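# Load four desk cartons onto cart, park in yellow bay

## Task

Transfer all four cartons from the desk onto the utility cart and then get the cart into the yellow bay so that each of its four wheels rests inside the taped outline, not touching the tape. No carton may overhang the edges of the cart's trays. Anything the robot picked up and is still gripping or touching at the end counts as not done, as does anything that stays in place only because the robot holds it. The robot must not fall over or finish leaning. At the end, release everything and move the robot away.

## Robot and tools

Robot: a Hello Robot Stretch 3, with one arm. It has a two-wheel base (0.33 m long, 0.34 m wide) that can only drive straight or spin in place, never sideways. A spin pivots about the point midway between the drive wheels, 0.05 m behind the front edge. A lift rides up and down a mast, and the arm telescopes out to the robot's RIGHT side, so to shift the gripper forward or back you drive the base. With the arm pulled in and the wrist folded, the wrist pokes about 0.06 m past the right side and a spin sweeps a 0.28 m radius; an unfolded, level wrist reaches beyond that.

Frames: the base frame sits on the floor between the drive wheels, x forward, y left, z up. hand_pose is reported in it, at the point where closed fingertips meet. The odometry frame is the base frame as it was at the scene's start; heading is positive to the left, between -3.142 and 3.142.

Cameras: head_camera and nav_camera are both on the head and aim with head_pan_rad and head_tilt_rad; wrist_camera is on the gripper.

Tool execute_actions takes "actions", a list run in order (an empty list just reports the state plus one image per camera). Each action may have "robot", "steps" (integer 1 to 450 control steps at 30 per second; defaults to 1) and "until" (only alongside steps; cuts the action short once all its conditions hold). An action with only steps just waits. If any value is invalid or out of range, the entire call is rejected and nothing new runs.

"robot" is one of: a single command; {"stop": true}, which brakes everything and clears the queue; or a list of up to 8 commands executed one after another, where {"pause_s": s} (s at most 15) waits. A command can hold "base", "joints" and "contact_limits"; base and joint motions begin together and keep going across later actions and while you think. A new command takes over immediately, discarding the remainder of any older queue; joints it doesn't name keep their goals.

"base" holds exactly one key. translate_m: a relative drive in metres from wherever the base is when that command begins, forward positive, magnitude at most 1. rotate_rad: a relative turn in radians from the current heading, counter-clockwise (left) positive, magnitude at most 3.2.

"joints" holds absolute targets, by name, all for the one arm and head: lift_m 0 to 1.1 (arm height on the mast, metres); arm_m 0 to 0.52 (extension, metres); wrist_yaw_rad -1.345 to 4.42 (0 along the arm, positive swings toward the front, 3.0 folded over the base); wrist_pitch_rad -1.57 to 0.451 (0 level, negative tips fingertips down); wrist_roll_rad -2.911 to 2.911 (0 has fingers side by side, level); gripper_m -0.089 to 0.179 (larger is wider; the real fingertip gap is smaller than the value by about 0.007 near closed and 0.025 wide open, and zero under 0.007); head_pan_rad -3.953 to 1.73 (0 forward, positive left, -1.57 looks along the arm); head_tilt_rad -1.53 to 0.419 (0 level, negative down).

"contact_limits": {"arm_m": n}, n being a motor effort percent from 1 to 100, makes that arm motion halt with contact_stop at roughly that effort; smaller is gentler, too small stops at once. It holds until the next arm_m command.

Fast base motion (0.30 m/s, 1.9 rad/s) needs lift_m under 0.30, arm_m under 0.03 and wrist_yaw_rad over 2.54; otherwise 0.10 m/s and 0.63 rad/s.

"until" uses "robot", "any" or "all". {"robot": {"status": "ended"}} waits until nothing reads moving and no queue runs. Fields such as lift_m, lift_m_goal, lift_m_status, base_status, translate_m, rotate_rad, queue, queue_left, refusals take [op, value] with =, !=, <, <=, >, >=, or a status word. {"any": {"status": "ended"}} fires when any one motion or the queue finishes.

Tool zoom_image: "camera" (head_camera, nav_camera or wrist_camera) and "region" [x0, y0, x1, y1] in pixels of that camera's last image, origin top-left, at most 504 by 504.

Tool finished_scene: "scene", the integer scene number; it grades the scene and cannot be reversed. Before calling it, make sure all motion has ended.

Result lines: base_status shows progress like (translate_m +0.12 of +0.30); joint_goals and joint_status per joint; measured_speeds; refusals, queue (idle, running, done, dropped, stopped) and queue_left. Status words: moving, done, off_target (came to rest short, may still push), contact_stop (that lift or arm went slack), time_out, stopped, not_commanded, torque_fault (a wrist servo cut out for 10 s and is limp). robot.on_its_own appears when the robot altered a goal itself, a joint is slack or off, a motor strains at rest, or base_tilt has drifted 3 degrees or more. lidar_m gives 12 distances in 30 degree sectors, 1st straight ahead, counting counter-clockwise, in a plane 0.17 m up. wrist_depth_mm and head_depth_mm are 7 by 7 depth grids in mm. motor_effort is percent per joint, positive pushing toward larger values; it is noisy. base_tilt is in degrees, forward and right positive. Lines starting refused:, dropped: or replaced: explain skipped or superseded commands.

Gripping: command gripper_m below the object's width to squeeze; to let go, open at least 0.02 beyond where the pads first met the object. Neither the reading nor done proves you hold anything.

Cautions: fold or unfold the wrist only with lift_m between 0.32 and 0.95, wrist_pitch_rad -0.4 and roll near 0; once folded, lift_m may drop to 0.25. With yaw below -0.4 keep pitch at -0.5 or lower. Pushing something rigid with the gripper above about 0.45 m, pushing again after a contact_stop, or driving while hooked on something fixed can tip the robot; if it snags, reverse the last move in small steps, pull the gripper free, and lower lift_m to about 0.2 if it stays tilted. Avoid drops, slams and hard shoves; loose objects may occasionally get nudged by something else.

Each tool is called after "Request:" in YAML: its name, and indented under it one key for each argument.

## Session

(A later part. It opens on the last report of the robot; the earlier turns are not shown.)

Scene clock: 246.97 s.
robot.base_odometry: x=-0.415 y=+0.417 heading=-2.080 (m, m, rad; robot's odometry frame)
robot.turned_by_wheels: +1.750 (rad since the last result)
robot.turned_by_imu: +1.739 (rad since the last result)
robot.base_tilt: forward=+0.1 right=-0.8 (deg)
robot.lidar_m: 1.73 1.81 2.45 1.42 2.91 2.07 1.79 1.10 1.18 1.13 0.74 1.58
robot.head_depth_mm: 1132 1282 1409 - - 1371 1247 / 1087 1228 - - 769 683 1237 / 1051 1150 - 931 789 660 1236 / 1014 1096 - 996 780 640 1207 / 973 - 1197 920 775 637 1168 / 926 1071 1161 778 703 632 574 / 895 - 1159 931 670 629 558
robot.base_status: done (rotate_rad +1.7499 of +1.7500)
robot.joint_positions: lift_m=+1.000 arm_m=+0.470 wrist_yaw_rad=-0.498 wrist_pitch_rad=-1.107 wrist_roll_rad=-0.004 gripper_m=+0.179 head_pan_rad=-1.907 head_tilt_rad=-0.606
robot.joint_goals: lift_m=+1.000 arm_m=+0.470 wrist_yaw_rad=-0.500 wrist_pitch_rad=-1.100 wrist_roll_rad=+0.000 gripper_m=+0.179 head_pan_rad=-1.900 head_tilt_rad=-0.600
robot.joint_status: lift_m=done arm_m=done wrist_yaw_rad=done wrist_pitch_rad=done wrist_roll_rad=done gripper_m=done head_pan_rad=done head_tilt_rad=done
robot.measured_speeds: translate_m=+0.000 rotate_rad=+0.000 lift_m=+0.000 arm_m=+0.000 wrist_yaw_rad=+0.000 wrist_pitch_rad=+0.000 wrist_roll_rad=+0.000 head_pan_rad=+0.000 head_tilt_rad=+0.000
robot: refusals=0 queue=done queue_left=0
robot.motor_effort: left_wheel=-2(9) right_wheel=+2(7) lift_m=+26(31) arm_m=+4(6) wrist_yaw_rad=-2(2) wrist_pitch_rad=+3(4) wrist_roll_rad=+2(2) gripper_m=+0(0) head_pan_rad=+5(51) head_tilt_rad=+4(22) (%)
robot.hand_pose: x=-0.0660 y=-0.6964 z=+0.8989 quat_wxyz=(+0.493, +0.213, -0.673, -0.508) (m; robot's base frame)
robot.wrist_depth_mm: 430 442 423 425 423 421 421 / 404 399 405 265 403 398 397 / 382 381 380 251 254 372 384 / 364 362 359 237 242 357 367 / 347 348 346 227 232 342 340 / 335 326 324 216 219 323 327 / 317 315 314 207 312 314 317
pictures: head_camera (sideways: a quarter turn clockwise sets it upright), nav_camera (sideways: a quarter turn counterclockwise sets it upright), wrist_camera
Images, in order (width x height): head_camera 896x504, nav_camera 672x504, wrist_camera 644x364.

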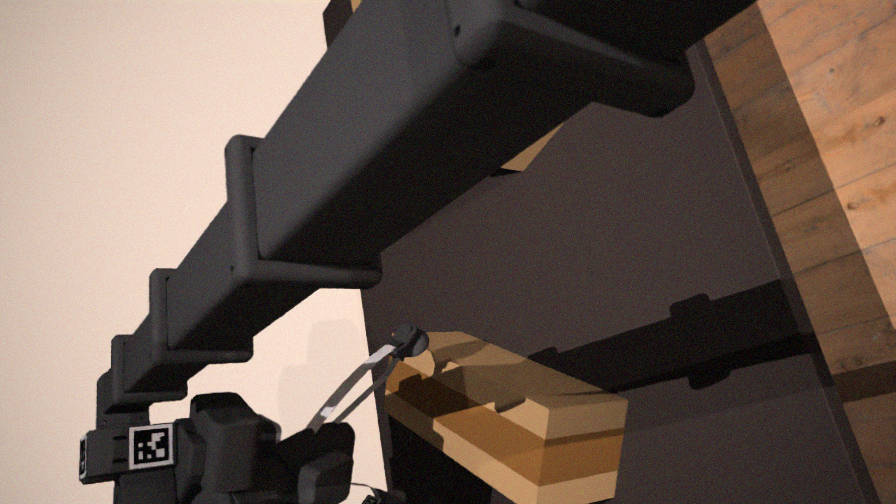

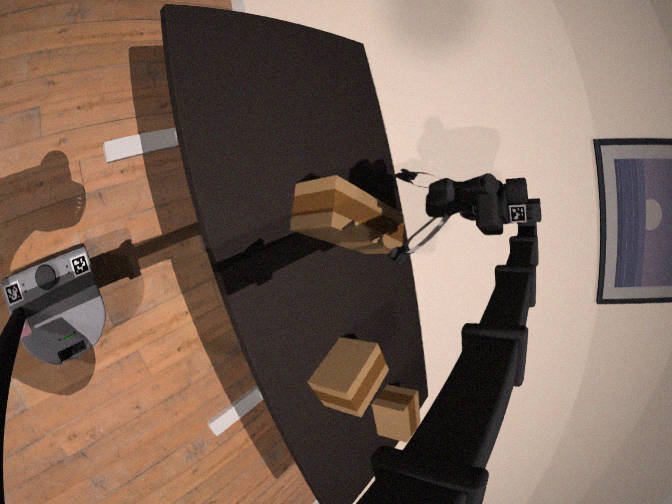

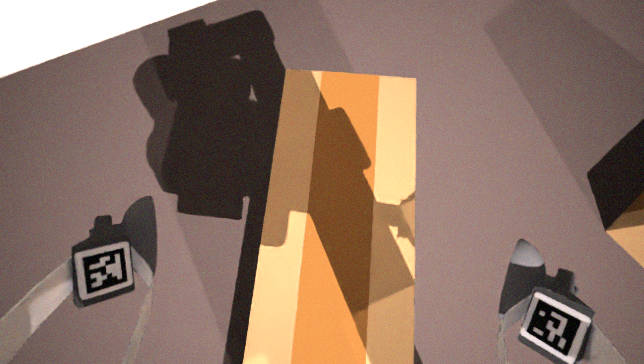

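Request:
execute_actions:
  actions:
    - {"robot":[{"joints":{"lift_m":0.902,"head_pan_rad":-1.57}},{"joints":{"gripper_m":0.068}},{"joints":{"lift_m":0.96}}],"steps":450,"until":{"robot":{"status":"ended"}}}

Scene clock: 257.57 s.
robot.base_odometry: x=-0.415 y=+0.417 heading=-2.080 (m, m, rad; robot's odometry frame)
robot.turned_by_wheels: +0.000 (rad since the last result)
robot.turned_by_imu: -0.001 (rad since the last result)
robot.base_tilt: forward=+0.1 right=-0.8 (deg)
robot.lidar_m: 1.73 1.80 2.45 1.43 2.91 2.07 1.79 1.10 1.18 1.13 0.74 1.59
robot.head_depth_mm: 948 1055 - - 775 652 1177 / 943 1022 1216 1017 795 649 1163 / 940 1002 1191 827 786 646 1163 / 939 1008 - 707 704 640 1151 / 939 1036 1167 994 713 637 1147 / 937 1034 1156 982 766 633 1142 / 933 1032 1146 969 760 628 572
robot.base_status: done (rotate_rad +1.7499 of +1.7500)
robot.joint_positions: lift_m=+0.959 arm_m=+0.470 wrist_yaw_rad=-0.500 wrist_pitch_rad=-1.152 wrist_roll_rad=-0.004 gripper_m=+0.069 head_pan_rad=-1.577 head_tilt_rad=-0.606
robot.joint_goals: lift_m=+0.960 arm_m=+0.470 wrist_yaw_rad=-0.500 wrist_pitch_rad=-1.100 wrist_roll_rad=+0.000 gripper_m=+0.068 head_pan_rad=-1.570 head_tilt_rad=-0.600
robot.joint_status: lift_m=done arm_m=done wrist_yaw_rad=done wrist_pitch_rad=done wrist_roll_rad=done gripper_m=done head_pan_rad=done head_tilt_rad=done
robot.measured_speeds: translate_m=+0.000 rotate_rad=+0.000 lift_m=+0.000 arm_m=+0.000 wrist_yaw_rad=+0.000 wrist_pitch_rad=+0.000 wrist_roll_rad=+0.000 head_pan_rad=+0.000 head_tilt_rad=+0.000
robot: refusals=0 queue=done queue_left=0
robot.motor_effort: left_wheel=-1(12) right_wheel=+1(15) lift_m=+46(51) arm_m=+3(4) wrist_yaw_rad=+0(8) wrist_pitch_rad=+27(35) wrist_roll_rad=+2(1) gripper_m=-19(99) head_pan_rad=+4(35) head_tilt_rad=+4(3) (%)
robot.hand_pose: x=-0.0610 y=-0.6868 z=+0.8541 quat_wxyz=(+0.481, +0.228, -0.669, -0.520) (m; robot's base frame)
robot.wrist_depth_mm: 355 354 350 169 169 351 352 / 340 339 333 160 161 337 334 / 323 325 154 152 153 317 322 / 309 312 146 144 144 304 308 / 298 302 137 137 138 293 296 / 287 284 131 130 131 285 284 / 279 278 125 125 125 267 276
pictures: head_camera (sideways: a quarter turn clockwise sets it upright), nav_camera (sideways: a quarter turn counterclockwise sets it upright), wrist_camera
Images, in order (width x height): head_camera 896x504, nav_camera 672x504, wrist_camera 644x364.

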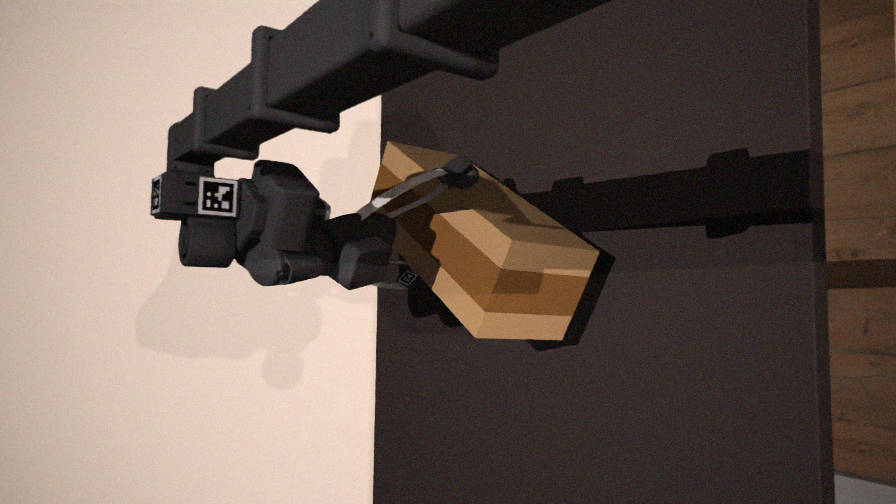

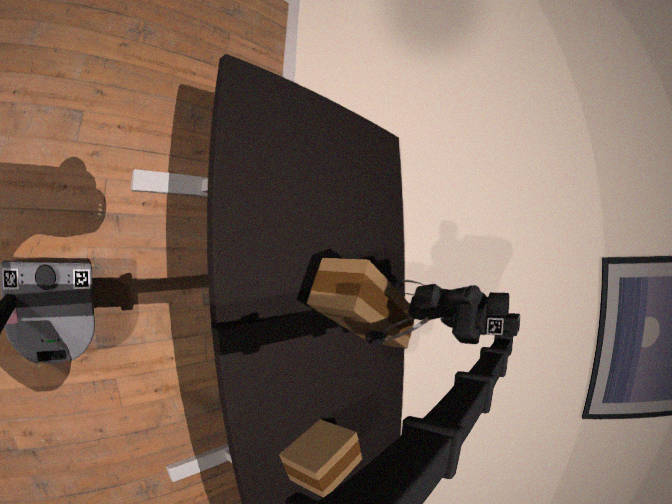

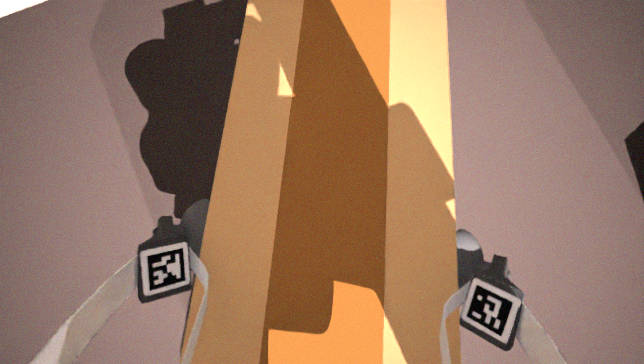

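Request:
execute_actions:
  actions:
    - {"steps":15}

Scene clock: 259.57 s.
robot.base_odometry: x=-0.415 y=+0.417 heading=-2.080 (m, m, rad; robot's odometry frame)
robot.turned_by_wheels: +0.000 (rad since the last result)
robot.turned_by_imu: +0.000 (rad since the last result)
robot.base_tilt: forward=+0.2 right=-0.9 (deg)
robot.lidar_m: 1.73 1.81 2.45 1.43 2.91 2.07 1.79 1.10 1.18 1.13 0.74 1.58
robot.head_depth_mm: 948 1056 - - 774 654 1175 / 946 1020 1222 1023 793 648 1161 / 943 998 1195 827 785 643 1162 / 939 1013 - 712 692 639 1150 / 935 1043 1166 987 709 637 1141 / 931 1035 1158 980 767 632 1141 / 933 1032 1146 971 763 628 571
robot.base_status: done (rotate_rad +1.7499 of +1.7500)
robot.joint_positions: lift_m=+0.959 arm_m=+0.470 wrist_yaw_rad=-0.500 wrist_pitch_rad=-1.153 wrist_roll_rad=-0.004 gripper_m=+0.069 head_pan_rad=-1.577 head_tilt_rad=-0.606
robot.joint_goals: lift_m=+0.960 arm_m=+0.470 wrist_yaw_rad=-0.500 wrist_pitch_rad=-1.100 wrist_roll_rad=+0.000 gripper_m=+0.068 head_pan_rad=-1.570 head_tilt_rad=-0.600
robot.joint_status: lift_m=done arm_m=done wrist_yaw_rad=done wrist_pitch_rad=done wrist_roll_rad=done gripper_m=done head_pan_rad=done head_tilt_rad=done
robot.measured_speeds: translate_m=+0.000 rotate_rad=+0.000 lift_m=+0.000 arm_m=+0.000 wrist_yaw_rad=+0.000 wrist_pitch_rad=+0.000 wrist_roll_rad=+0.000 head_pan_rad=+0.000 head_tilt_rad=+0.000
robot: refusals=0 queue=done queue_left=0
robot.motor_effort: left_wheel=-1(1) right_wheel=+1(1) lift_m=+46(46) arm_m=+3(3) wrist_yaw_rad=+0(1) wrist_pitch_rad=+27(28) wrist_roll_rad=+2(2) gripper_m=-18(19) head_pan_rad=+5(5) head_tilt_rad=+3(4) (%)
robot.hand_pose: x=-0.0608 y=-0.6865 z=+0.8540 quat_wxyz=(+0.480, +0.228, -0.668, -0.520) (m; robot's base frame)
robot.wrist_depth_mm: 357 357 346 166 167 349 345 / 337 342 334 156 158 337 332 / 323 323 153 150 151 323 320 / 309 309 144 142 143 308 305 / 299 299 137 137 137 292 291 / 286 285 131 131 131 285 284 / 277 278 126 126 126 270 272
pictures: head_camera (sideways: a quarter turn clockwise sets it upright), nav_camera (sideways: a quarter turn counterclockwise sets it upright), wrist_camera
Images, in order (width x height): head_camera 896x504, nav_camera 672x504, wrist_camera 644x364.

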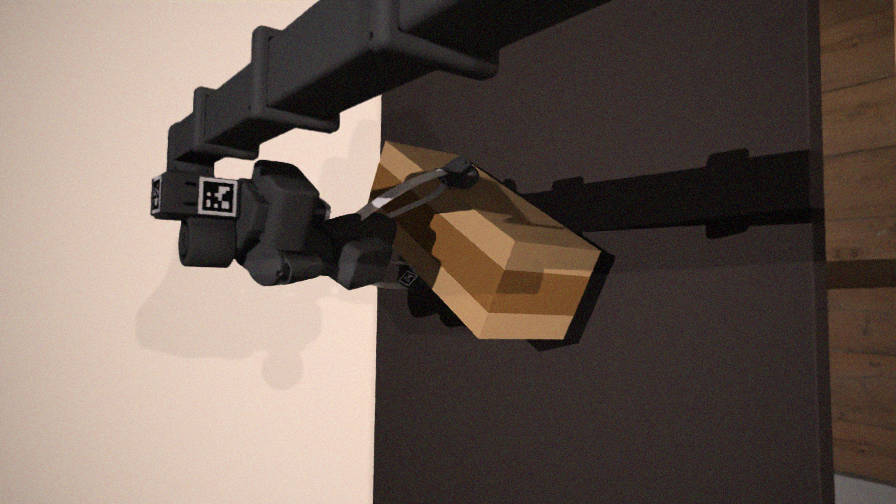

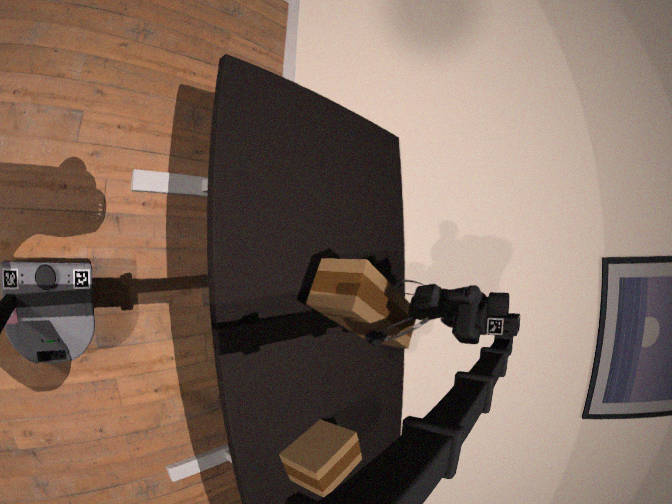

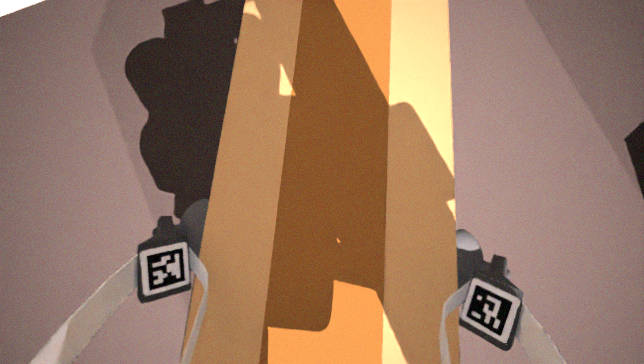

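Request:
execute_actions:
  actions:
    - {"robot":{"joints":{"lift_m":1.1,"arm_m":0.15,"wrist_yaw_rad":0}},"steps":100,"until":{"robot":{"lift_m":[">",1.06]}}}
    - {"robot":[{"base":{"rotate_rad":-1.578}},{"base":{"translate_m":-1.0}}],"steps":450,"until":{"robot":{"translate_m":["<",-0.531]}}}
    - {"robot":[{"base":{"translate_m":-0.6}}],"steps":450,"until":{"robot":{"status":"ended"}}}

Scene clock: 281.73 s.
robot.base_odometry: x=+0.571 y=-0.142 heading=+2.626 (m, m, rad; robot's odometry frame)
robot.turned_by_wheels: -1.578 (rad since the last result)
robot.turned_by_imu: -1.567 (rad since the last result)
robot.base_tilt: forward=+0.2 right=-0.9 (deg)
robot.lidar_m: 1.81 2.34 1.81 1.73 1.79 0.40 0.33 0.33 2.13 1.73 1.86 2.02
robot.head_depth_mm: - - 2222 2330 1811 1480 1250 / - - 2209 2318 1762 1361 1214 / - - - 2047 369 308 349 / 1690 1835 - 435 365 306 344 / 1683 1870 2095 2060 387 305 353 / 1699 1874 2093 2088 1741 1433 1215 / 1691 1865 1998 2058 1730 1417 1206
robot.base_status: done (translate_m -0.6000 of -0.6000)
robot.joint_positions: lift_m=+1.099 arm_m=+0.150 wrist_yaw_rad=+0.001 wrist_pitch_rad=-1.151 wrist_roll_rad=-0.003 gripper_m=+0.069 head_pan_rad=-1.577 head_tilt_rad=-0.606
robot.joint_goals: lift_m=+1.100 arm_m=+0.150 wrist_yaw_rad=+0.000 wrist_pitch_rad=-1.100 wrist_roll_rad=+0.000 gripper_m=+0.068 head_pan_rad=-1.570 head_tilt_rad=-0.600
robot.joint_status: lift_m=done arm_m=done wrist_yaw_rad=done wrist_pitch_rad=done wrist_roll_rad=done gripper_m=done head_pan_rad=done head_tilt_rad=done
robot.measured_speeds: translate_m=+0.000 rotate_rad=+0.000 lift_m=+0.000 arm_m=+0.000 wrist_yaw_rad=+0.000 wrist_pitch_rad=+0.000 wrist_roll_rad=+0.000 head_pan_rad=+0.000 head_tilt_rad=+0.000
robot: refusals=0 queue=done queue_left=0
robot.motor_effort: left_wheel=+4(10) right_wheel=-2(10) lift_m=+46(51) arm_m=-5(7) wrist_yaw_rad=-1(7) wrist_pitch_rad=+26(27) wrist_roll_rad=+2(1) gripper_m=-18(19) head_pan_rad=+5(5) head_tilt_rad=+4(4) (%)
robot.hand_pose: x=-0.0216 y=-0.3776 z=+0.9937 quat_wxyz=(+0.594, +0.386, -0.592, -0.385) (m; robot's base frame)
robot.wrist_depth_mm: - - - 165 166 - - / - - - 156 158 - - / - - 152 149 150 - - / - - 144 142 143 - - / - - 137 136 137 - - / - - 131 131 132 - 961 / - - 126 125 126 908 627
pictures: head_camera (sideways: a quarter turn clockwise sets it upright), nav_camera (sideways: a quarter turn counterclockwise sets it upright), wrist_camera
Images, in order (width x height): head_camera 896x504, nav_camera 672x504, wrist_camera 644x364.

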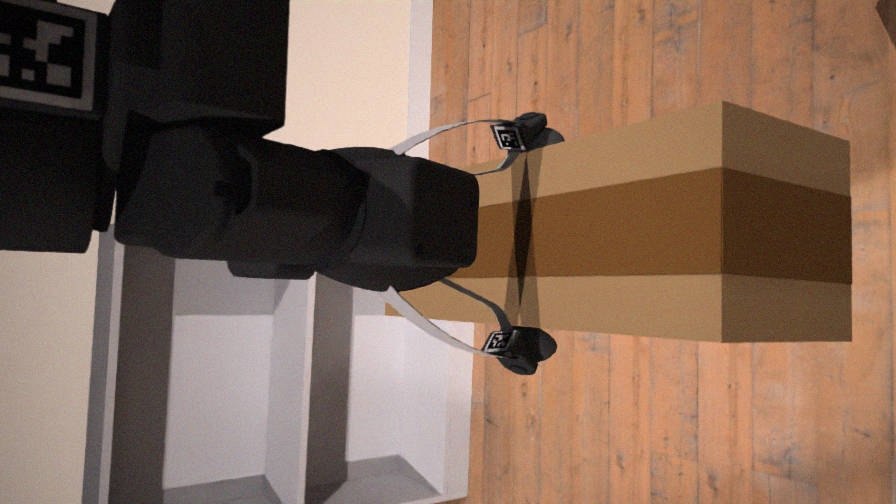

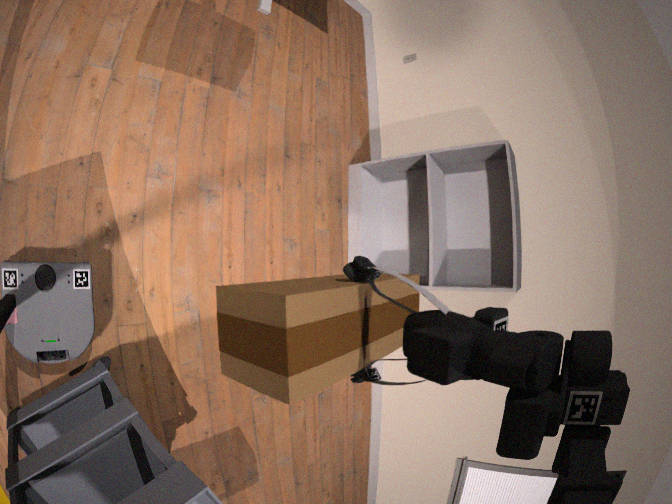

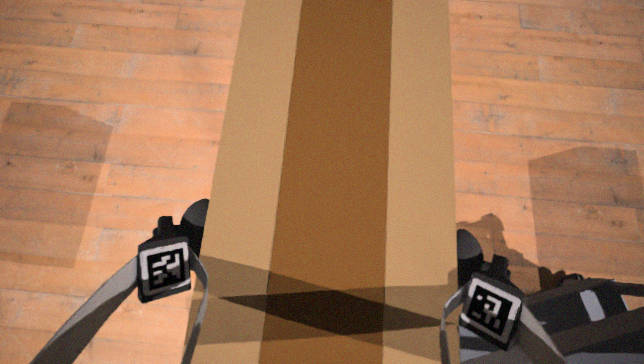

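Request:
execute_actions:
  actions:
    - {"robot":[{"base":{"rotate_rad":-1.242},"joints":{"head_tilt_rad":-0.75}},{"joints":{"arm_m":0.5}}],"steps":450,"until":{"robot":{"status":"ended"}}}

Scene clock: 290.03 s.
robot.base_odometry: x=+0.571 y=-0.142 heading=+1.384 (m, m, rad; robot's odometry frame)
robot.turned_by_wheels: -1.242 (rad since the last result)
robot.turned_by_imu: -1.233 (rad since the last result)
robot.base_tilt: forward=+0.2 right=-0.8 (deg)
robot.lidar_m: 1.86 2.04 2.02 1.82 1.92 1.73 1.73 0.48 0.34 0.33 2.29 1.72
robot.head_depth_mm: 1660 1742 756 747 613 843 1008 / 1696 1782 786 741 609 838 1017 / 1723 1785 838 733 602 834 1014 / - 681 595 729 598 827 1012 / 1781 1923 876 702 596 791 1002 / 1843 2068 2291 1859 1503 1309 1147 / 2388 2797 2334 1852 1538 1304 1144
robot.base_status: done (rotate_rad -1.2419 of -1.2420)
robot.joint_positions: lift_m=+1.099 arm_m=+0.500 wrist_yaw_rad=+0.001 wrist_pitch_rad=-1.152 wrist_roll_rad=-0.003 gripper_m=+0.069 head_pan_rad=-1.577 head_tilt_rad=-0.741
robot.joint_goals: lift_m=+1.100 arm_m=+0.500 wrist_yaw_rad=+0.000 wrist_pitch_rad=-1.100 wrist_roll_rad=+0.000 gripper_m=+0.068 head_pan_rad=-1.570 head_tilt_rad=-0.750
robot.joint_status: lift_m=done arm_m=done wrist_yaw_rad=done wrist_pitch_rad=done wrist_roll_rad=done gripper_m=done head_pan_rad=done head_tilt_rad=done
robot.measured_speeds: translate_m=+0.000 rotate_rad=+0.000 lift_m=+0.000 arm_m=+0.000 wrist_yaw_rad=+0.000 wrist_pitch_rad=+0.000 wrist_roll_rad=+0.000 head_pan_rad=+0.000 head_tilt_rad=+0.000
robot: refusals=0 queue=done queue_left=0
robot.motor_effort: left_wheel=+3(10) right_wheel=-2(8) lift_m=+47(46) arm_m=+4(5) wrist_yaw_rad=-1(1) wrist_pitch_rad=+26(28) wrist_roll_rad=+1(1) gripper_m=-19(19) head_pan_rad=+4(4) head_tilt_rad=-5(25) (%)
robot.hand_pose: x=-0.0216 y=-0.7268 z=+0.9937 quat_wxyz=(+0.594, +0.386, -0.592, -0.385) (m; robot's base frame)
robot.wrist_depth_mm: - - - 165 166 349 353 / - - - 156 156 371 358 / - - 152 149 150 388 384 / - - 144 143 143 350 251 / - - 137 136 137 297 242 / - - 131 131 132 255 234 / - - 125 126 126 331 224
pictures: head_camera (sideways: a quarter turn clockwise sets it upright), nav_camera (sideways: a quarter turn counterclockwise sets it upright), wrist_camera
Images, in order (width x height): head_camera 896x504, nav_camera 672x504, wrist_camera 644x364.

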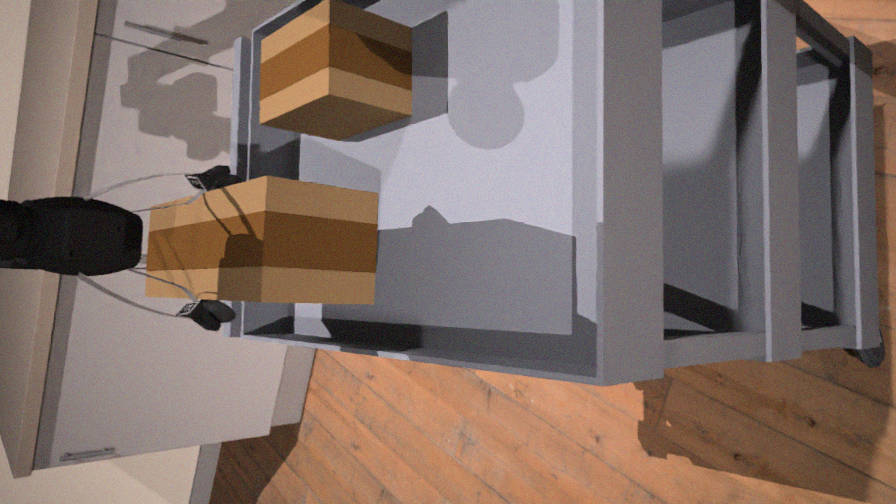

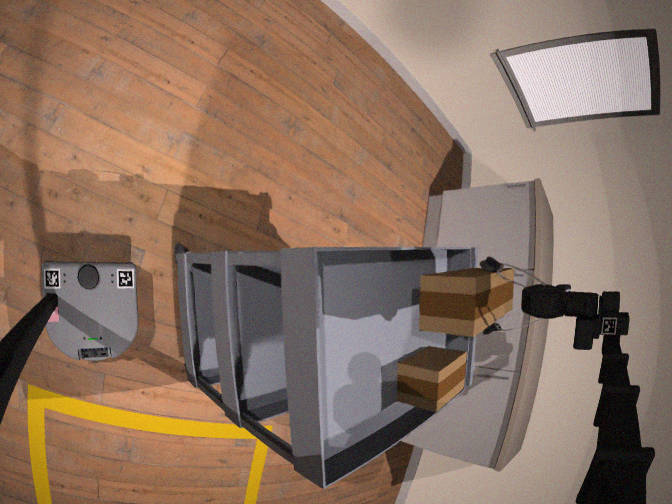

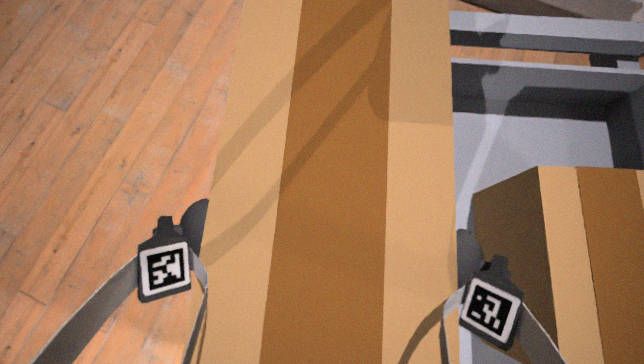

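Request:
execute_actions:
  actions:
    - {"robot":[{"joints":{"lift_m":1.005}}],"steps":450,"until":{"robot":{"status":"ended"}}}

Scene clock: 294.87 s.
robot.base_odometry: x=+0.571 y=-0.142 heading=+1.384 (m, m, rad; robot's odometry frame)
robot.turned_by_wheels: +0.000 (rad since the last result)
robot.turned_by_imu: +0.000 (rad since the last result)
robot.base_tilt: forward=+0.1 right=-0.9 (deg)
robot.lidar_m: 1.86 2.03 2.01 1.82 1.92 1.73 1.73 0.48 0.34 0.33 2.29 1.73
robot.head_depth_mm: - 1817 744 752 614 845 1003 / 1685 1790 786 742 610 837 1023 / - 1819 884 716 604 830 1015 / 1784 839 669 684 600 826 1005 / 1791 1951 870 691 594 790 1003 / 1840 2070 2266 1860 1496 1306 1154 / 2419 2783 2355 1841 1533 1307 1141
robot.base_status: done (rotate_rad -1.2419 of -1.2420)
robot.joint_positions: lift_m=+1.005 arm_m=+0.500 wrist_yaw_rad=+0.001 wrist_pitch_rad=-1.152 wrist_roll_rad=-0.003 gripper_m=+0.069 head_pan_rad=-1.577 head_tilt_rad=-0.741
robot.joint_goals: lift_m=+1.005 arm_m=+0.500 wrist_yaw_rad=+0.000 wrist_pitch_rad=-1.100 wrist_roll_rad=+0.000 gripper_m=+0.068 head_pan_rad=-1.570 head_tilt_rad=-0.750
robot.joint_status: lift_m=done arm_m=done wrist_yaw_rad=done wrist_pitch_rad=done wrist_roll_rad=done gripper_m=done head_pan_rad=done head_tilt_rad=done
robot.measured_speeds: translate_m=+0.000 rotate_rad=+0.000 lift_m=+0.000 arm_m=+0.000 wrist_yaw_rad=+0.000 wrist_pitch_rad=+0.000 wrist_roll_rad=+0.000 head_pan_rad=+0.000 head_tilt_rad=+0.000
robot: refusals=0 queue=done queue_left=0
robot.motor_effort: left_wheel=+4(3) right_wheel=-2(2) lift_m=+40(46) arm_m=+4(4) wrist_yaw_rad=-1(0) wrist_pitch_rad=+27(27) wrist_roll_rad=+1(1) gripper_m=-18(18) head_pan_rad=+4(4) head_tilt_rad=-5(5) (%)
robot.hand_pose: x=-0.0216 y=-0.7268 z=+0.8993 quat_wxyz=(+0.594, +0.386, -0.592, -0.385) (m; robot's base frame)
robot.wrist_depth_mm: - - 242 165 166 278 269 / - - 228 157 157 301 298 / - - 152 150 150 288 288 / - - 144 142 143 273 196 / - - 136 136 137 265 195 / - - 131 131 131 255 194 / - 233 126 125 126 243 192
pictures: head_camera (sideways: a quarter turn clockwise sets it upright), nav_camera (sideways: a quarter turn counterclockwise sets it upright), wrist_camera
Images, in order (width x height): head_camera 896x504, nav_camera 672x504, wrist_camera 644x364.

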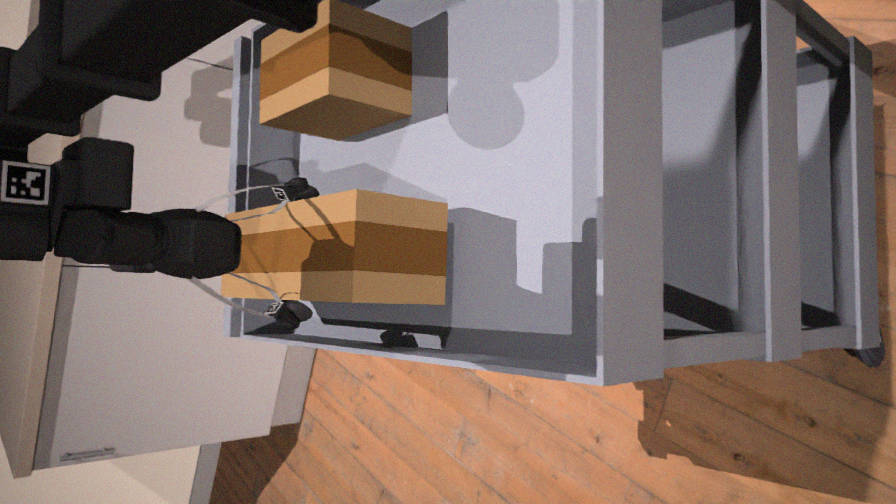

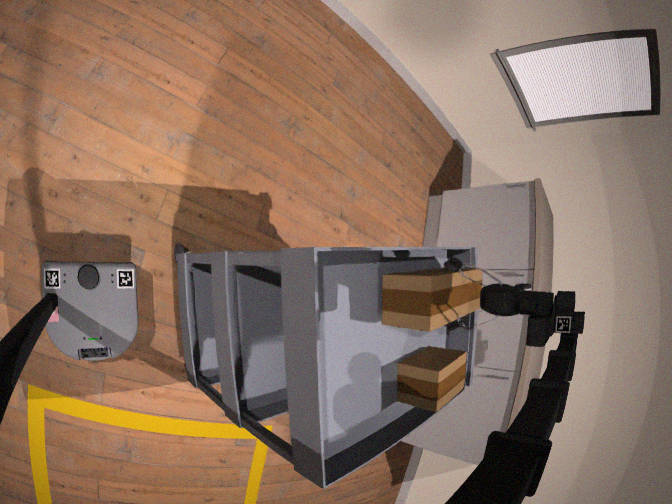

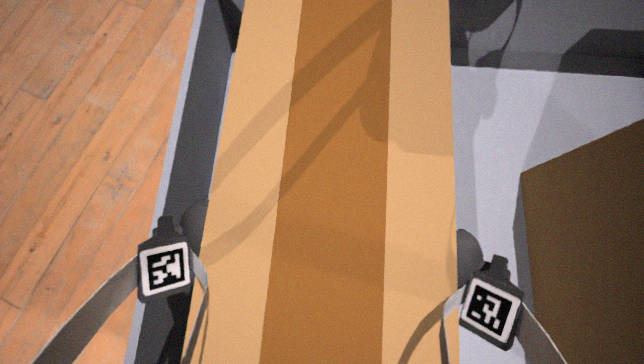

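Request:
execute_actions:
  actions:
    - {"robot":{"joints":{"lift_m":0.99}},"steps":100,"until":{"robot":{"status":"ended"}}}
    - {"robot":[{"joints":{"gripper_m":0.14}},{"joints":{"lift_m":1.06}}],"steps":150,"until":{"robot":{"status":"ended"}}}
    - {"robot":[{"base":{"rotate_rad":0.842},"joints":{"arm_m":0.15,"gripper_m":0.179,"wrist_yaw_rad":0.8,"head_pan_rad":-2.6}}],"steps":300,"until":{"robot":{"base_status":"done"}}}
    - {"robot":[{"base":{"translate_m":1.0}}],"steps":30}

Request:
execute_actions:
  actions:
    - {"steps":450,"until":{"robot":{"translate_m":[">",0.633]}}}
    - {"robot":[{"base":{"translate_m":0.6}},{"base":{"rotate_rad":1.978},"joints":{"lift_m":1.03,"head_pan_rad":-1.57,"head_tilt_rad":-0.7}}],"steps":450,"until":{"robot":{"status":"ended"}}}

Scene clock: 310.87 s.
robot.base_odometry: x=+0.531 y=-0.089 heading=+2.226 (m, m, rad; robot's odometry frame)
robot.turned_by_wheels: +0.842 (rad since the last result)
robot.turned_by_imu: +0.835 (rad since the last result)
robot.base_tilt: forward=+0.0 right=-1.0 (deg)
robot.lidar_m: 1.95 1.76 2.23 1.78 1.77 1.89 0.43 0.38 0.38 2.04 1.70 2.17
robot.head_depth_mm: - - - - 766 1274 1184 / - - - - 929 915 1155 / - - - 694 622 889 1129 / - - - 706 606 880 1099 / - - - 719 591 853 1082 / - - - 716 625 1265 1150 / - - 2176 1849 1532 1306 1142
robot.base_status: moving (translate_m +0.0669 of +1.0000)
robot.joint_positions: lift_m=+1.060 arm_m=+0.153 wrist_yaw_rad=+0.799 wrist_pitch_rad=-1.107 wrist_roll_rad=-0.003 gripper_m=+0.179 head_pan_rad=-2.593 head_tilt_rad=-0.741
robot.joint_goals: lift_m=+1.060 arm_m=+0.150 wrist_yaw_rad=+0.800 wrist_pitch_rad=-1.100 wrist_roll_rad=+0.000 gripper_m=+0.179 head_pan_rad=-2.600 head_tilt_rad=-0.750
robot.joint_status: lift_m=done arm_m=moving wrist_yaw_rad=moving wrist_pitch_rad=done wrist_roll_rad=done gripper_m=done head_pan_rad=done head_tilt_rad=done
robot.measured_speeds: translate_m=+0.100 rotate_rad=+0.000 lift_m=+0.000 arm_m=-0.030 wrist_yaw_rad=+0.000 wrist_pitch_rad=+0.000 wrist_roll_rad=+0.000 head_pan_rad=+0.000 head_tilt_rad=+0.000
robot: refusals=0 queue=running queue_left=0
robot.motor_effort: left_wheel=+1(10) right_wheel=+4(8) lift_m=+33(41) arm_m=-6(6) wrist_yaw_rad=+0(3) wrist_pitch_rad=+3(28) wrist_roll_rad=+1(1) gripper_m=+0(83) head_pan_rad=-4(52) head_tilt_rad=-6(6) (%)
robot.hand_pose: x=+0.0452 y=-0.3631 z=+0.9586 quat_wxyz=(+0.700, +0.576, -0.408, -0.108) (m; robot's base frame)
robot.wrist_depth_mm: - - - - - - - / - - - - - - - / - - - - - - - / - - - - - - - / - - - - - - - / - - - - - - - / - - - - - - -
pictures: head_camera (sideways: a quarter turn clockwise sets it upright), nav_camera (sideways: a quarter turn counterclockwise sets it upright), wrist_camera
Images, in order (width x height): head_camera 896x504, nav_camera 672x504, wrist_camera 644x364.

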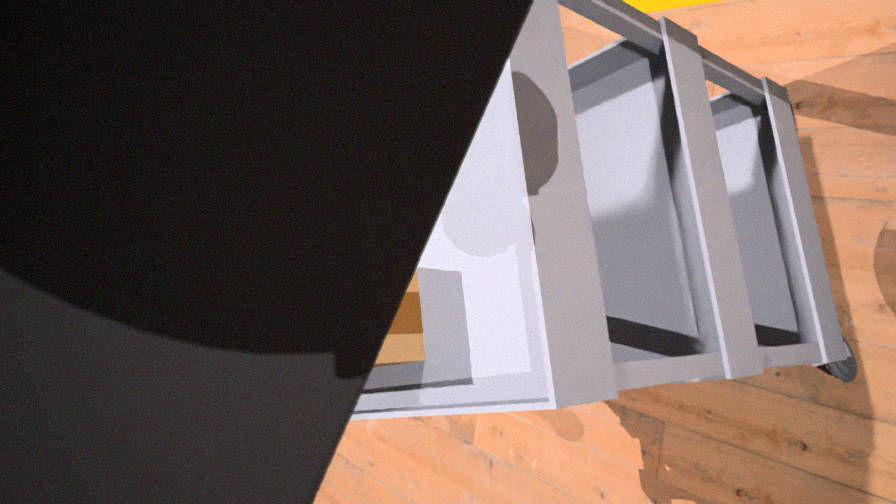

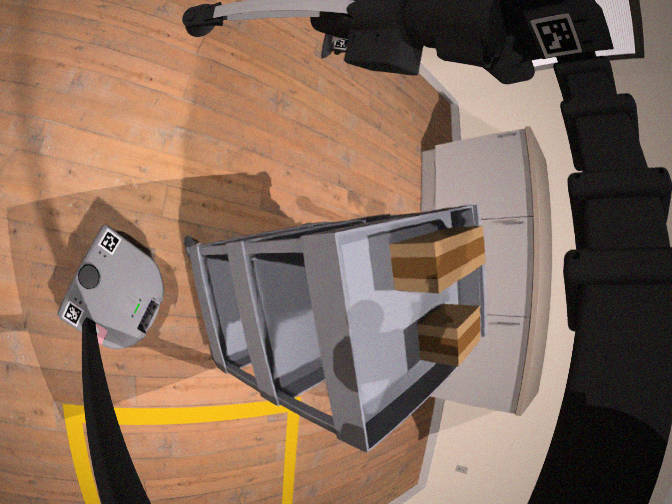

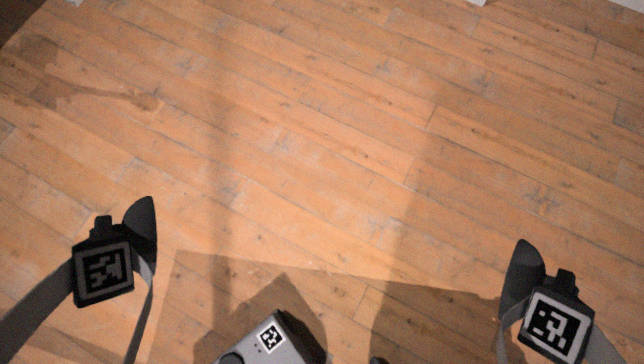

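Scene clock: 327.67 s.
robot.base_odometry: x=-0.180 y=+0.836 heading=-2.080 (m, m, rad; robot's odometry frame)
robot.turned_by_wheels: +1.978 (rad since the last result)
robot.turned_by_imu: +1.966 (rad since the last result)
robot.base_tilt: forward=+0.2 right=-0.9 (deg)
robot.lidar_m: 2.20 2.30 1.50 1.45 1.76 1.33 1.55 1.60 0.79 1.14 1.17 1.04
robot.head_depth_mm: - - 1126 821 727 640 1185 / - - - 835 723 638 1191 / 942 - - 817 718 632 1185 / 941 1072 - - 674 626 1179 / 954 1077 - 709 654 624 1180 / 952 1075 1106 856 684 619 1163 / 951 1070 1093 851 714 616 1154
robot.base_status: done (rotate_rad +1.9779 of +1.9780)
robot.joint_positions: lift_m=+1.030 arm_m=+0.150 wrist_yaw_rad=+0.799 wrist_pitch_rad=-1.107 wrist_roll_rad=-0.003 gripper_m=+0.179 head_pan_rad=-1.577 head_tilt_rad=-0.705
robot.joint_goals: lift_m=+1.030 arm_m=+0.150 wrist_yaw_rad=+0.800 wrist_pitch_rad=-1.100 wrist_roll_rad=+0.000 gripper_m=+0.179 head_pan_rad=-1.570 head_tilt_rad=-0.700
robot.joint_status: lift_m=done arm_m=done wrist_yaw_rad=done wrist_pitch_rad=done wrist_roll_rad=done gripper_m=done head_pan_rad=done head_tilt_rad=done
robot.measured_speeds: translate_m=+0.000 rotate_rad=+0.000 lift_m=+0.000 arm_m=+0.000 wrist_yaw_rad=+0.000 wrist_pitch_rad=+0.000 wrist_roll_rad=+0.000 head_pan_rad=+0.000 head_tilt_rad=+0.000
robot: refusals=0 queue=done queue_left=0
robot.motor_effort: left_wheel=-3(8) right_wheel=+3(6) lift_m=+26(31) arm_m=-5(8) wrist_yaw_rad=+1(1) wrist_pitch_rad=+4(4) wrist_roll_rad=+1(1) gripper_m=+0(0) head_pan_rad=+4(52) head_tilt_rad=+3(9) (%)
robot.hand_pose: x=+0.0452 y=-0.3604 z=+0.9289 quat_wxyz=(+0.700, +0.576, -0.408, -0.108) (m; robot's base frame)
robot.wrist_depth_mm: - 467 466 459 463 462 456 / - - 443 441 440 299 434 / - - 418 412 407 284 412 / - - - 392 275 268 387 / - - - 370 366 285 375 / - - - 367 360 357 356 / - - - 991 344 340 338
pictures: head_camera (sideways: a quarter turn clockwise sets it upright), nav_camera (sideways: a quarter turn counterclockwise sets it upright), wrist_camera
Images, in order (width x height): head_camera 896x504, nav_camera 672x504, wrist_camera 644x364.

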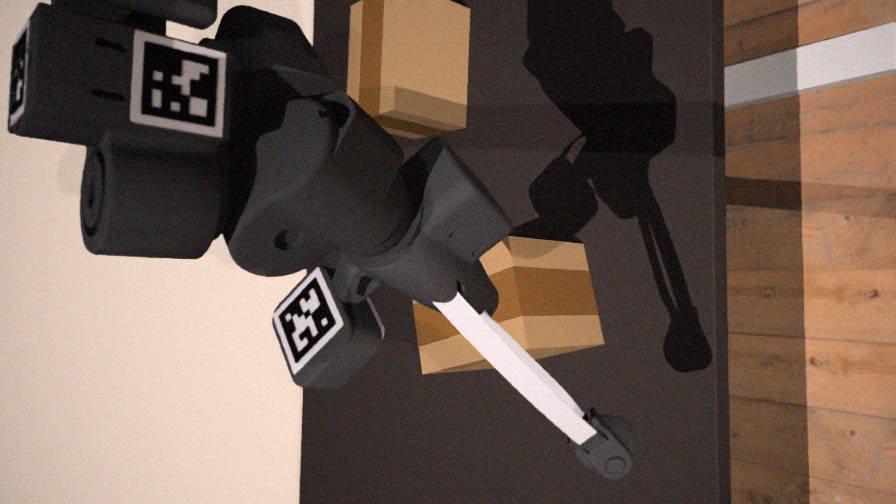

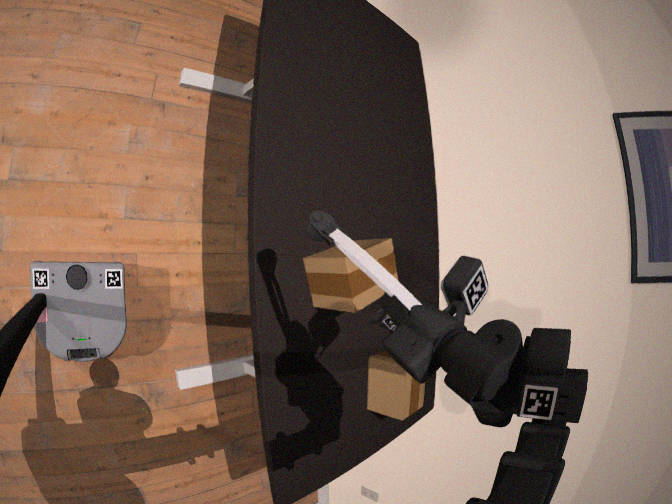

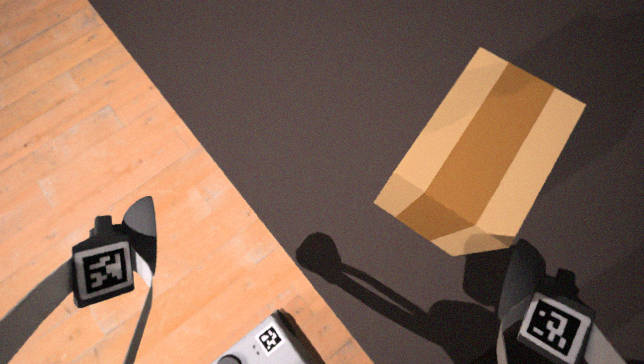

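Request:
execute_actions:
  actions:
    - {"robot":[{"base":{"translate_m":0.04},"joints":{"arm_m":0.31,"wrist_yaw_rad":0.22}}],"steps":450,"until":{"robot":{"status":"ended"}}}

Scene clock: 338.13 s.
robot.base_odometry: x=-0.199 y=+0.801 heading=-2.080 (m, m, rad; robot's odometry frame)
robot.turned_by_wheels: +0.000 (rad since the last result)
robot.turned_by_imu: +0.000 (rad since the last result)
robot.base_tilt: forward=+0.2 right=-0.9 (deg)
robot.lidar_m: 2.16 2.26 1.52 1.44 2.28 1.37 1.59 1.62 0.80 1.13 1.18 1.01
robot.head_depth_mm: - 1102 1163 821 728 642 1179 / - 1123 1168 854 720 636 1193 / - - 1151 883 699 632 1184 / 940 - 1038 693 659 629 1181 / 955 1073 1125 809 672 625 1170 / 948 1071 1109 856 699 619 1165 / 948 1068 1095 853 693 614 1158
robot.base_status: done (translate_m +0.0400 of +0.0400)
robot.joint_positions: lift_m=+1.030 arm_m=+0.310 wrist_yaw_rad=+0.222 wrist_pitch_rad=-1.107 wrist_roll_rad=-0.003 gripper_m=+0.179 head_pan_rad=-1.577 head_tilt_rad=-0.705
robot.joint_goals: lift_m=+1.030 arm_m=+0.310 wrist_yaw_rad=+0.220 wrist_pitch_rad=-1.100 wrist_roll_rad=+0.000 gripper_m=+0.179 head_pan_rad=-1.570 head_tilt_rad=-0.700
robot.joint_status: lift_m=done arm_m=done wrist_yaw_rad=done wrist_pitch_rad=done wrist_roll_rad=done gripper_m=done head_pan_rad=done head_tilt_rad=done
robot.measured_speeds: translate_m=+0.000 rotate_rad=+0.000 lift_m=+0.000 arm_m=+0.000 wrist_yaw_rad=+0.000 wrist_pitch_rad=+0.000 wrist_roll_rad=+0.000 head_pan_rad=+0.000 head_tilt_rad=+0.000
robot: refusals=0 queue=done queue_left=0
robot.motor_effort: left_wheel=-2(3) right_wheel=+2(6) lift_m=+26(26) arm_m=+5(5) wrist_yaw_rad=-3(5) wrist_pitch_rad=+4(4) wrist_roll_rad=+1(1) gripper_m=+0(0) head_pan_rad=+4(4) head_tilt_rad=+3(3) (%)
robot.hand_pose: x=-0.0011 y=-0.5455 z=+0.9289 quat_wxyz=(+0.640, +0.437, -0.555, -0.302) (m; robot's base frame)
robot.wrist_depth_mm: 470 463 460 460 461 461 458 / 439 434 440 437 438 427 436 / 421 420 416 417 419 413 352 / 399 394 397 269 385 391 319 / 378 385 378 256 369 372 363 / 369 357 357 247 352 357 357 / 342 343 342 236 341 340 341
pictures: head_camera (sideways: a quarter turn clockwise sets it upright), nav_camera (sideways: a quarter turn counterclockwise sets it upright), wrist_camera
Images, in order (width x height): head_camera 896x504, nav_camera 672x504, wrist_camera 644x364.

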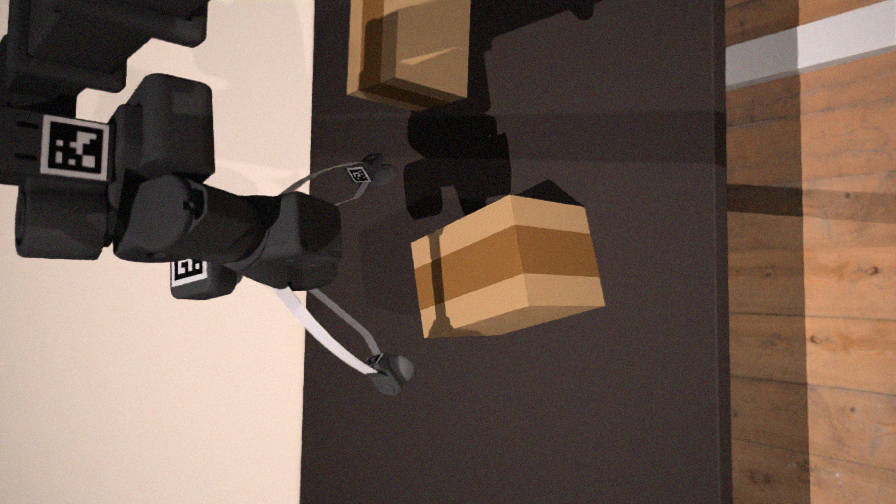

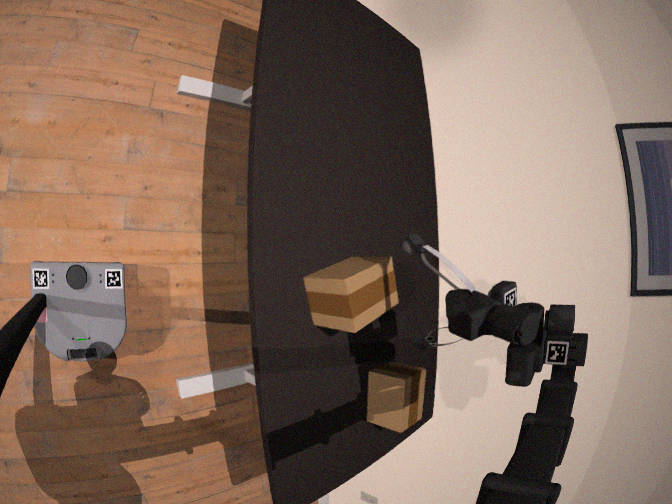

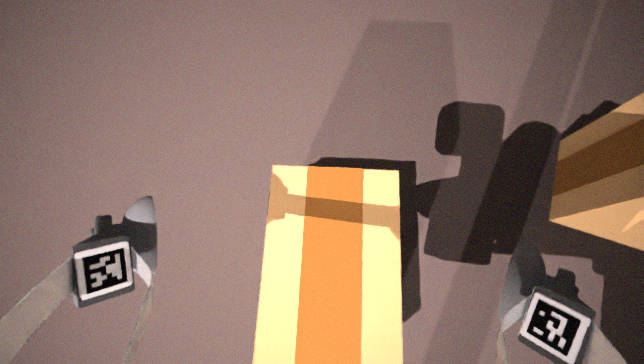

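Request:
execute_actions:
  actions:
    - {"robot":[{"joints":{"lift_m":0.902,"arm_m":0.315,"wrist_yaw_rad":0.23}},{"joints":{"gripper_m":0.068}},{"joints":{"lift_m":0.97}}],"steps":450,"until":{"robot":{"status":"ended"}}}

Scene clock: 347.90 s.
robot.base_odometry: x=-0.199 y=+0.801 heading=-2.080 (m, m, rad; robot's odometry frame)
robot.turned_by_wheels: +0.000 (rad since the last result)
robot.turned_by_imu: -0.001 (rad since the last result)
robot.base_tilt: forward=+0.1 right=-0.9 (deg)
robot.lidar_m: 2.16 2.26 1.52 1.44 2.27 1.37 1.59 1.63 0.81 1.13 1.17 1.01
robot.head_depth_mm: 961 - - 822 727 643 1177 / 949 - 1115 856 723 637 1189 / 942 - 1100 859 713 631 1178 / 953 1075 - 600 661 627 1179 / 953 1074 1119 639 685 622 1176 / 953 1072 1105 858 699 619 1163 / 952 1064 1094 850 695 615 1157
robot.base_status: done (translate_m +0.0400 of +0.0400)
robot.joint_positions: lift_m=+0.970 arm_m=+0.315 wrist_yaw_rad=+0.228 wrist_pitch_rad=-1.127 wrist_roll_rad=-0.005 gripper_m=+0.069 head_pan_rad=-1.577 head_tilt_rad=-0.705
robot.joint_goals: lift_m=+0.970 arm_m=+0.315 wrist_yaw_rad=+0.230 wrist_pitch_rad=-1.100 wrist_roll_rad=+0.000 gripper_m=+0.068 head_pan_rad=-1.570 head_tilt_rad=-0.700
robot.joint_status: lift_m=done arm_m=done wrist_yaw_rad=done wrist_pitch_rad=done wrist_roll_rad=done gripper_m=done head_pan_rad=done head_tilt_rad=done
robot.measured_speeds: translate_m=+0.000 rotate_rad=+0.000 lift_m=+0.000 arm_m=+0.000 wrist_yaw_rad=+0.000 wrist_pitch_rad=+0.000 wrist_roll_rad=+0.000 head_pan_rad=+0.000 head_tilt_rad=+0.000
robot: refusals=0 queue=done queue_left=0
robot.motor_effort: left_wheel=-1(7) right_wheel=+2(11) lift_m=+39(42) arm_m=+3(3) wrist_yaw_rad=+2(6) wrist_pitch_rad=+14(16) wrist_roll_rad=+2(3) gripper_m=-19(96) head_pan_rad=+4(4) head_tilt_rad=+3(3) (%)
robot.hand_pose: x=-0.0016 y=-0.5457 z=+0.8665 quat_wxyz=(+0.639, +0.444, -0.549, -0.306) (m; robot's base frame)
robot.wrist_depth_mm: 384 378 379 378 374 373 375 / 362 359 363 359 357 358 354 / 342 344 149 148 149 342 334 / 330 326 143 141 142 324 320 / 313 317 135 135 136 312 309 / 298 296 130 130 131 298 292 / 290 287 125 125 126 284 284
pictures: head_camera (sideways: a quarter turn clockwise sets it upright), nav_camera (sideways: a quarter turn counterclockwise sets it upright), wrist_camera
Images, in order (width x height): head_camera 896x504, nav_camera 672x504, wrist_camera 644x364.

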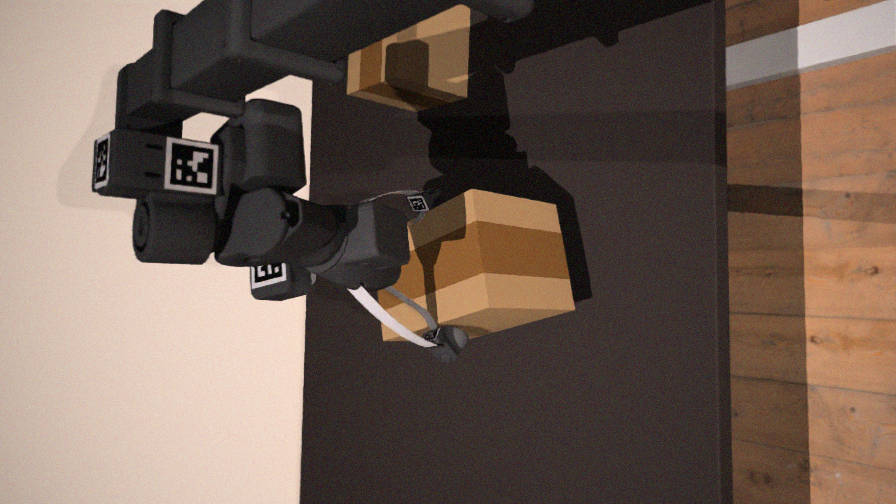

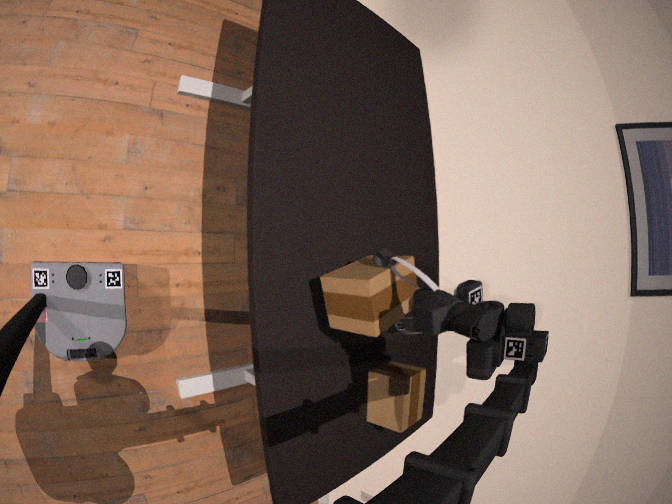

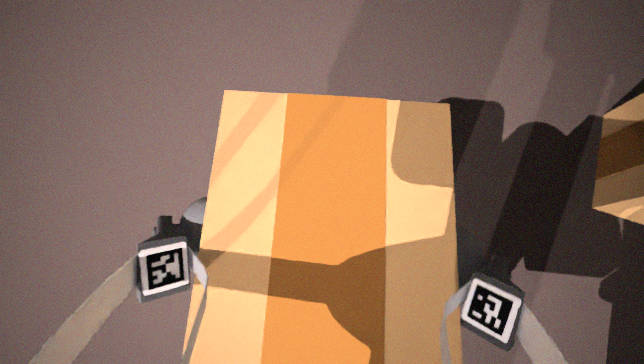

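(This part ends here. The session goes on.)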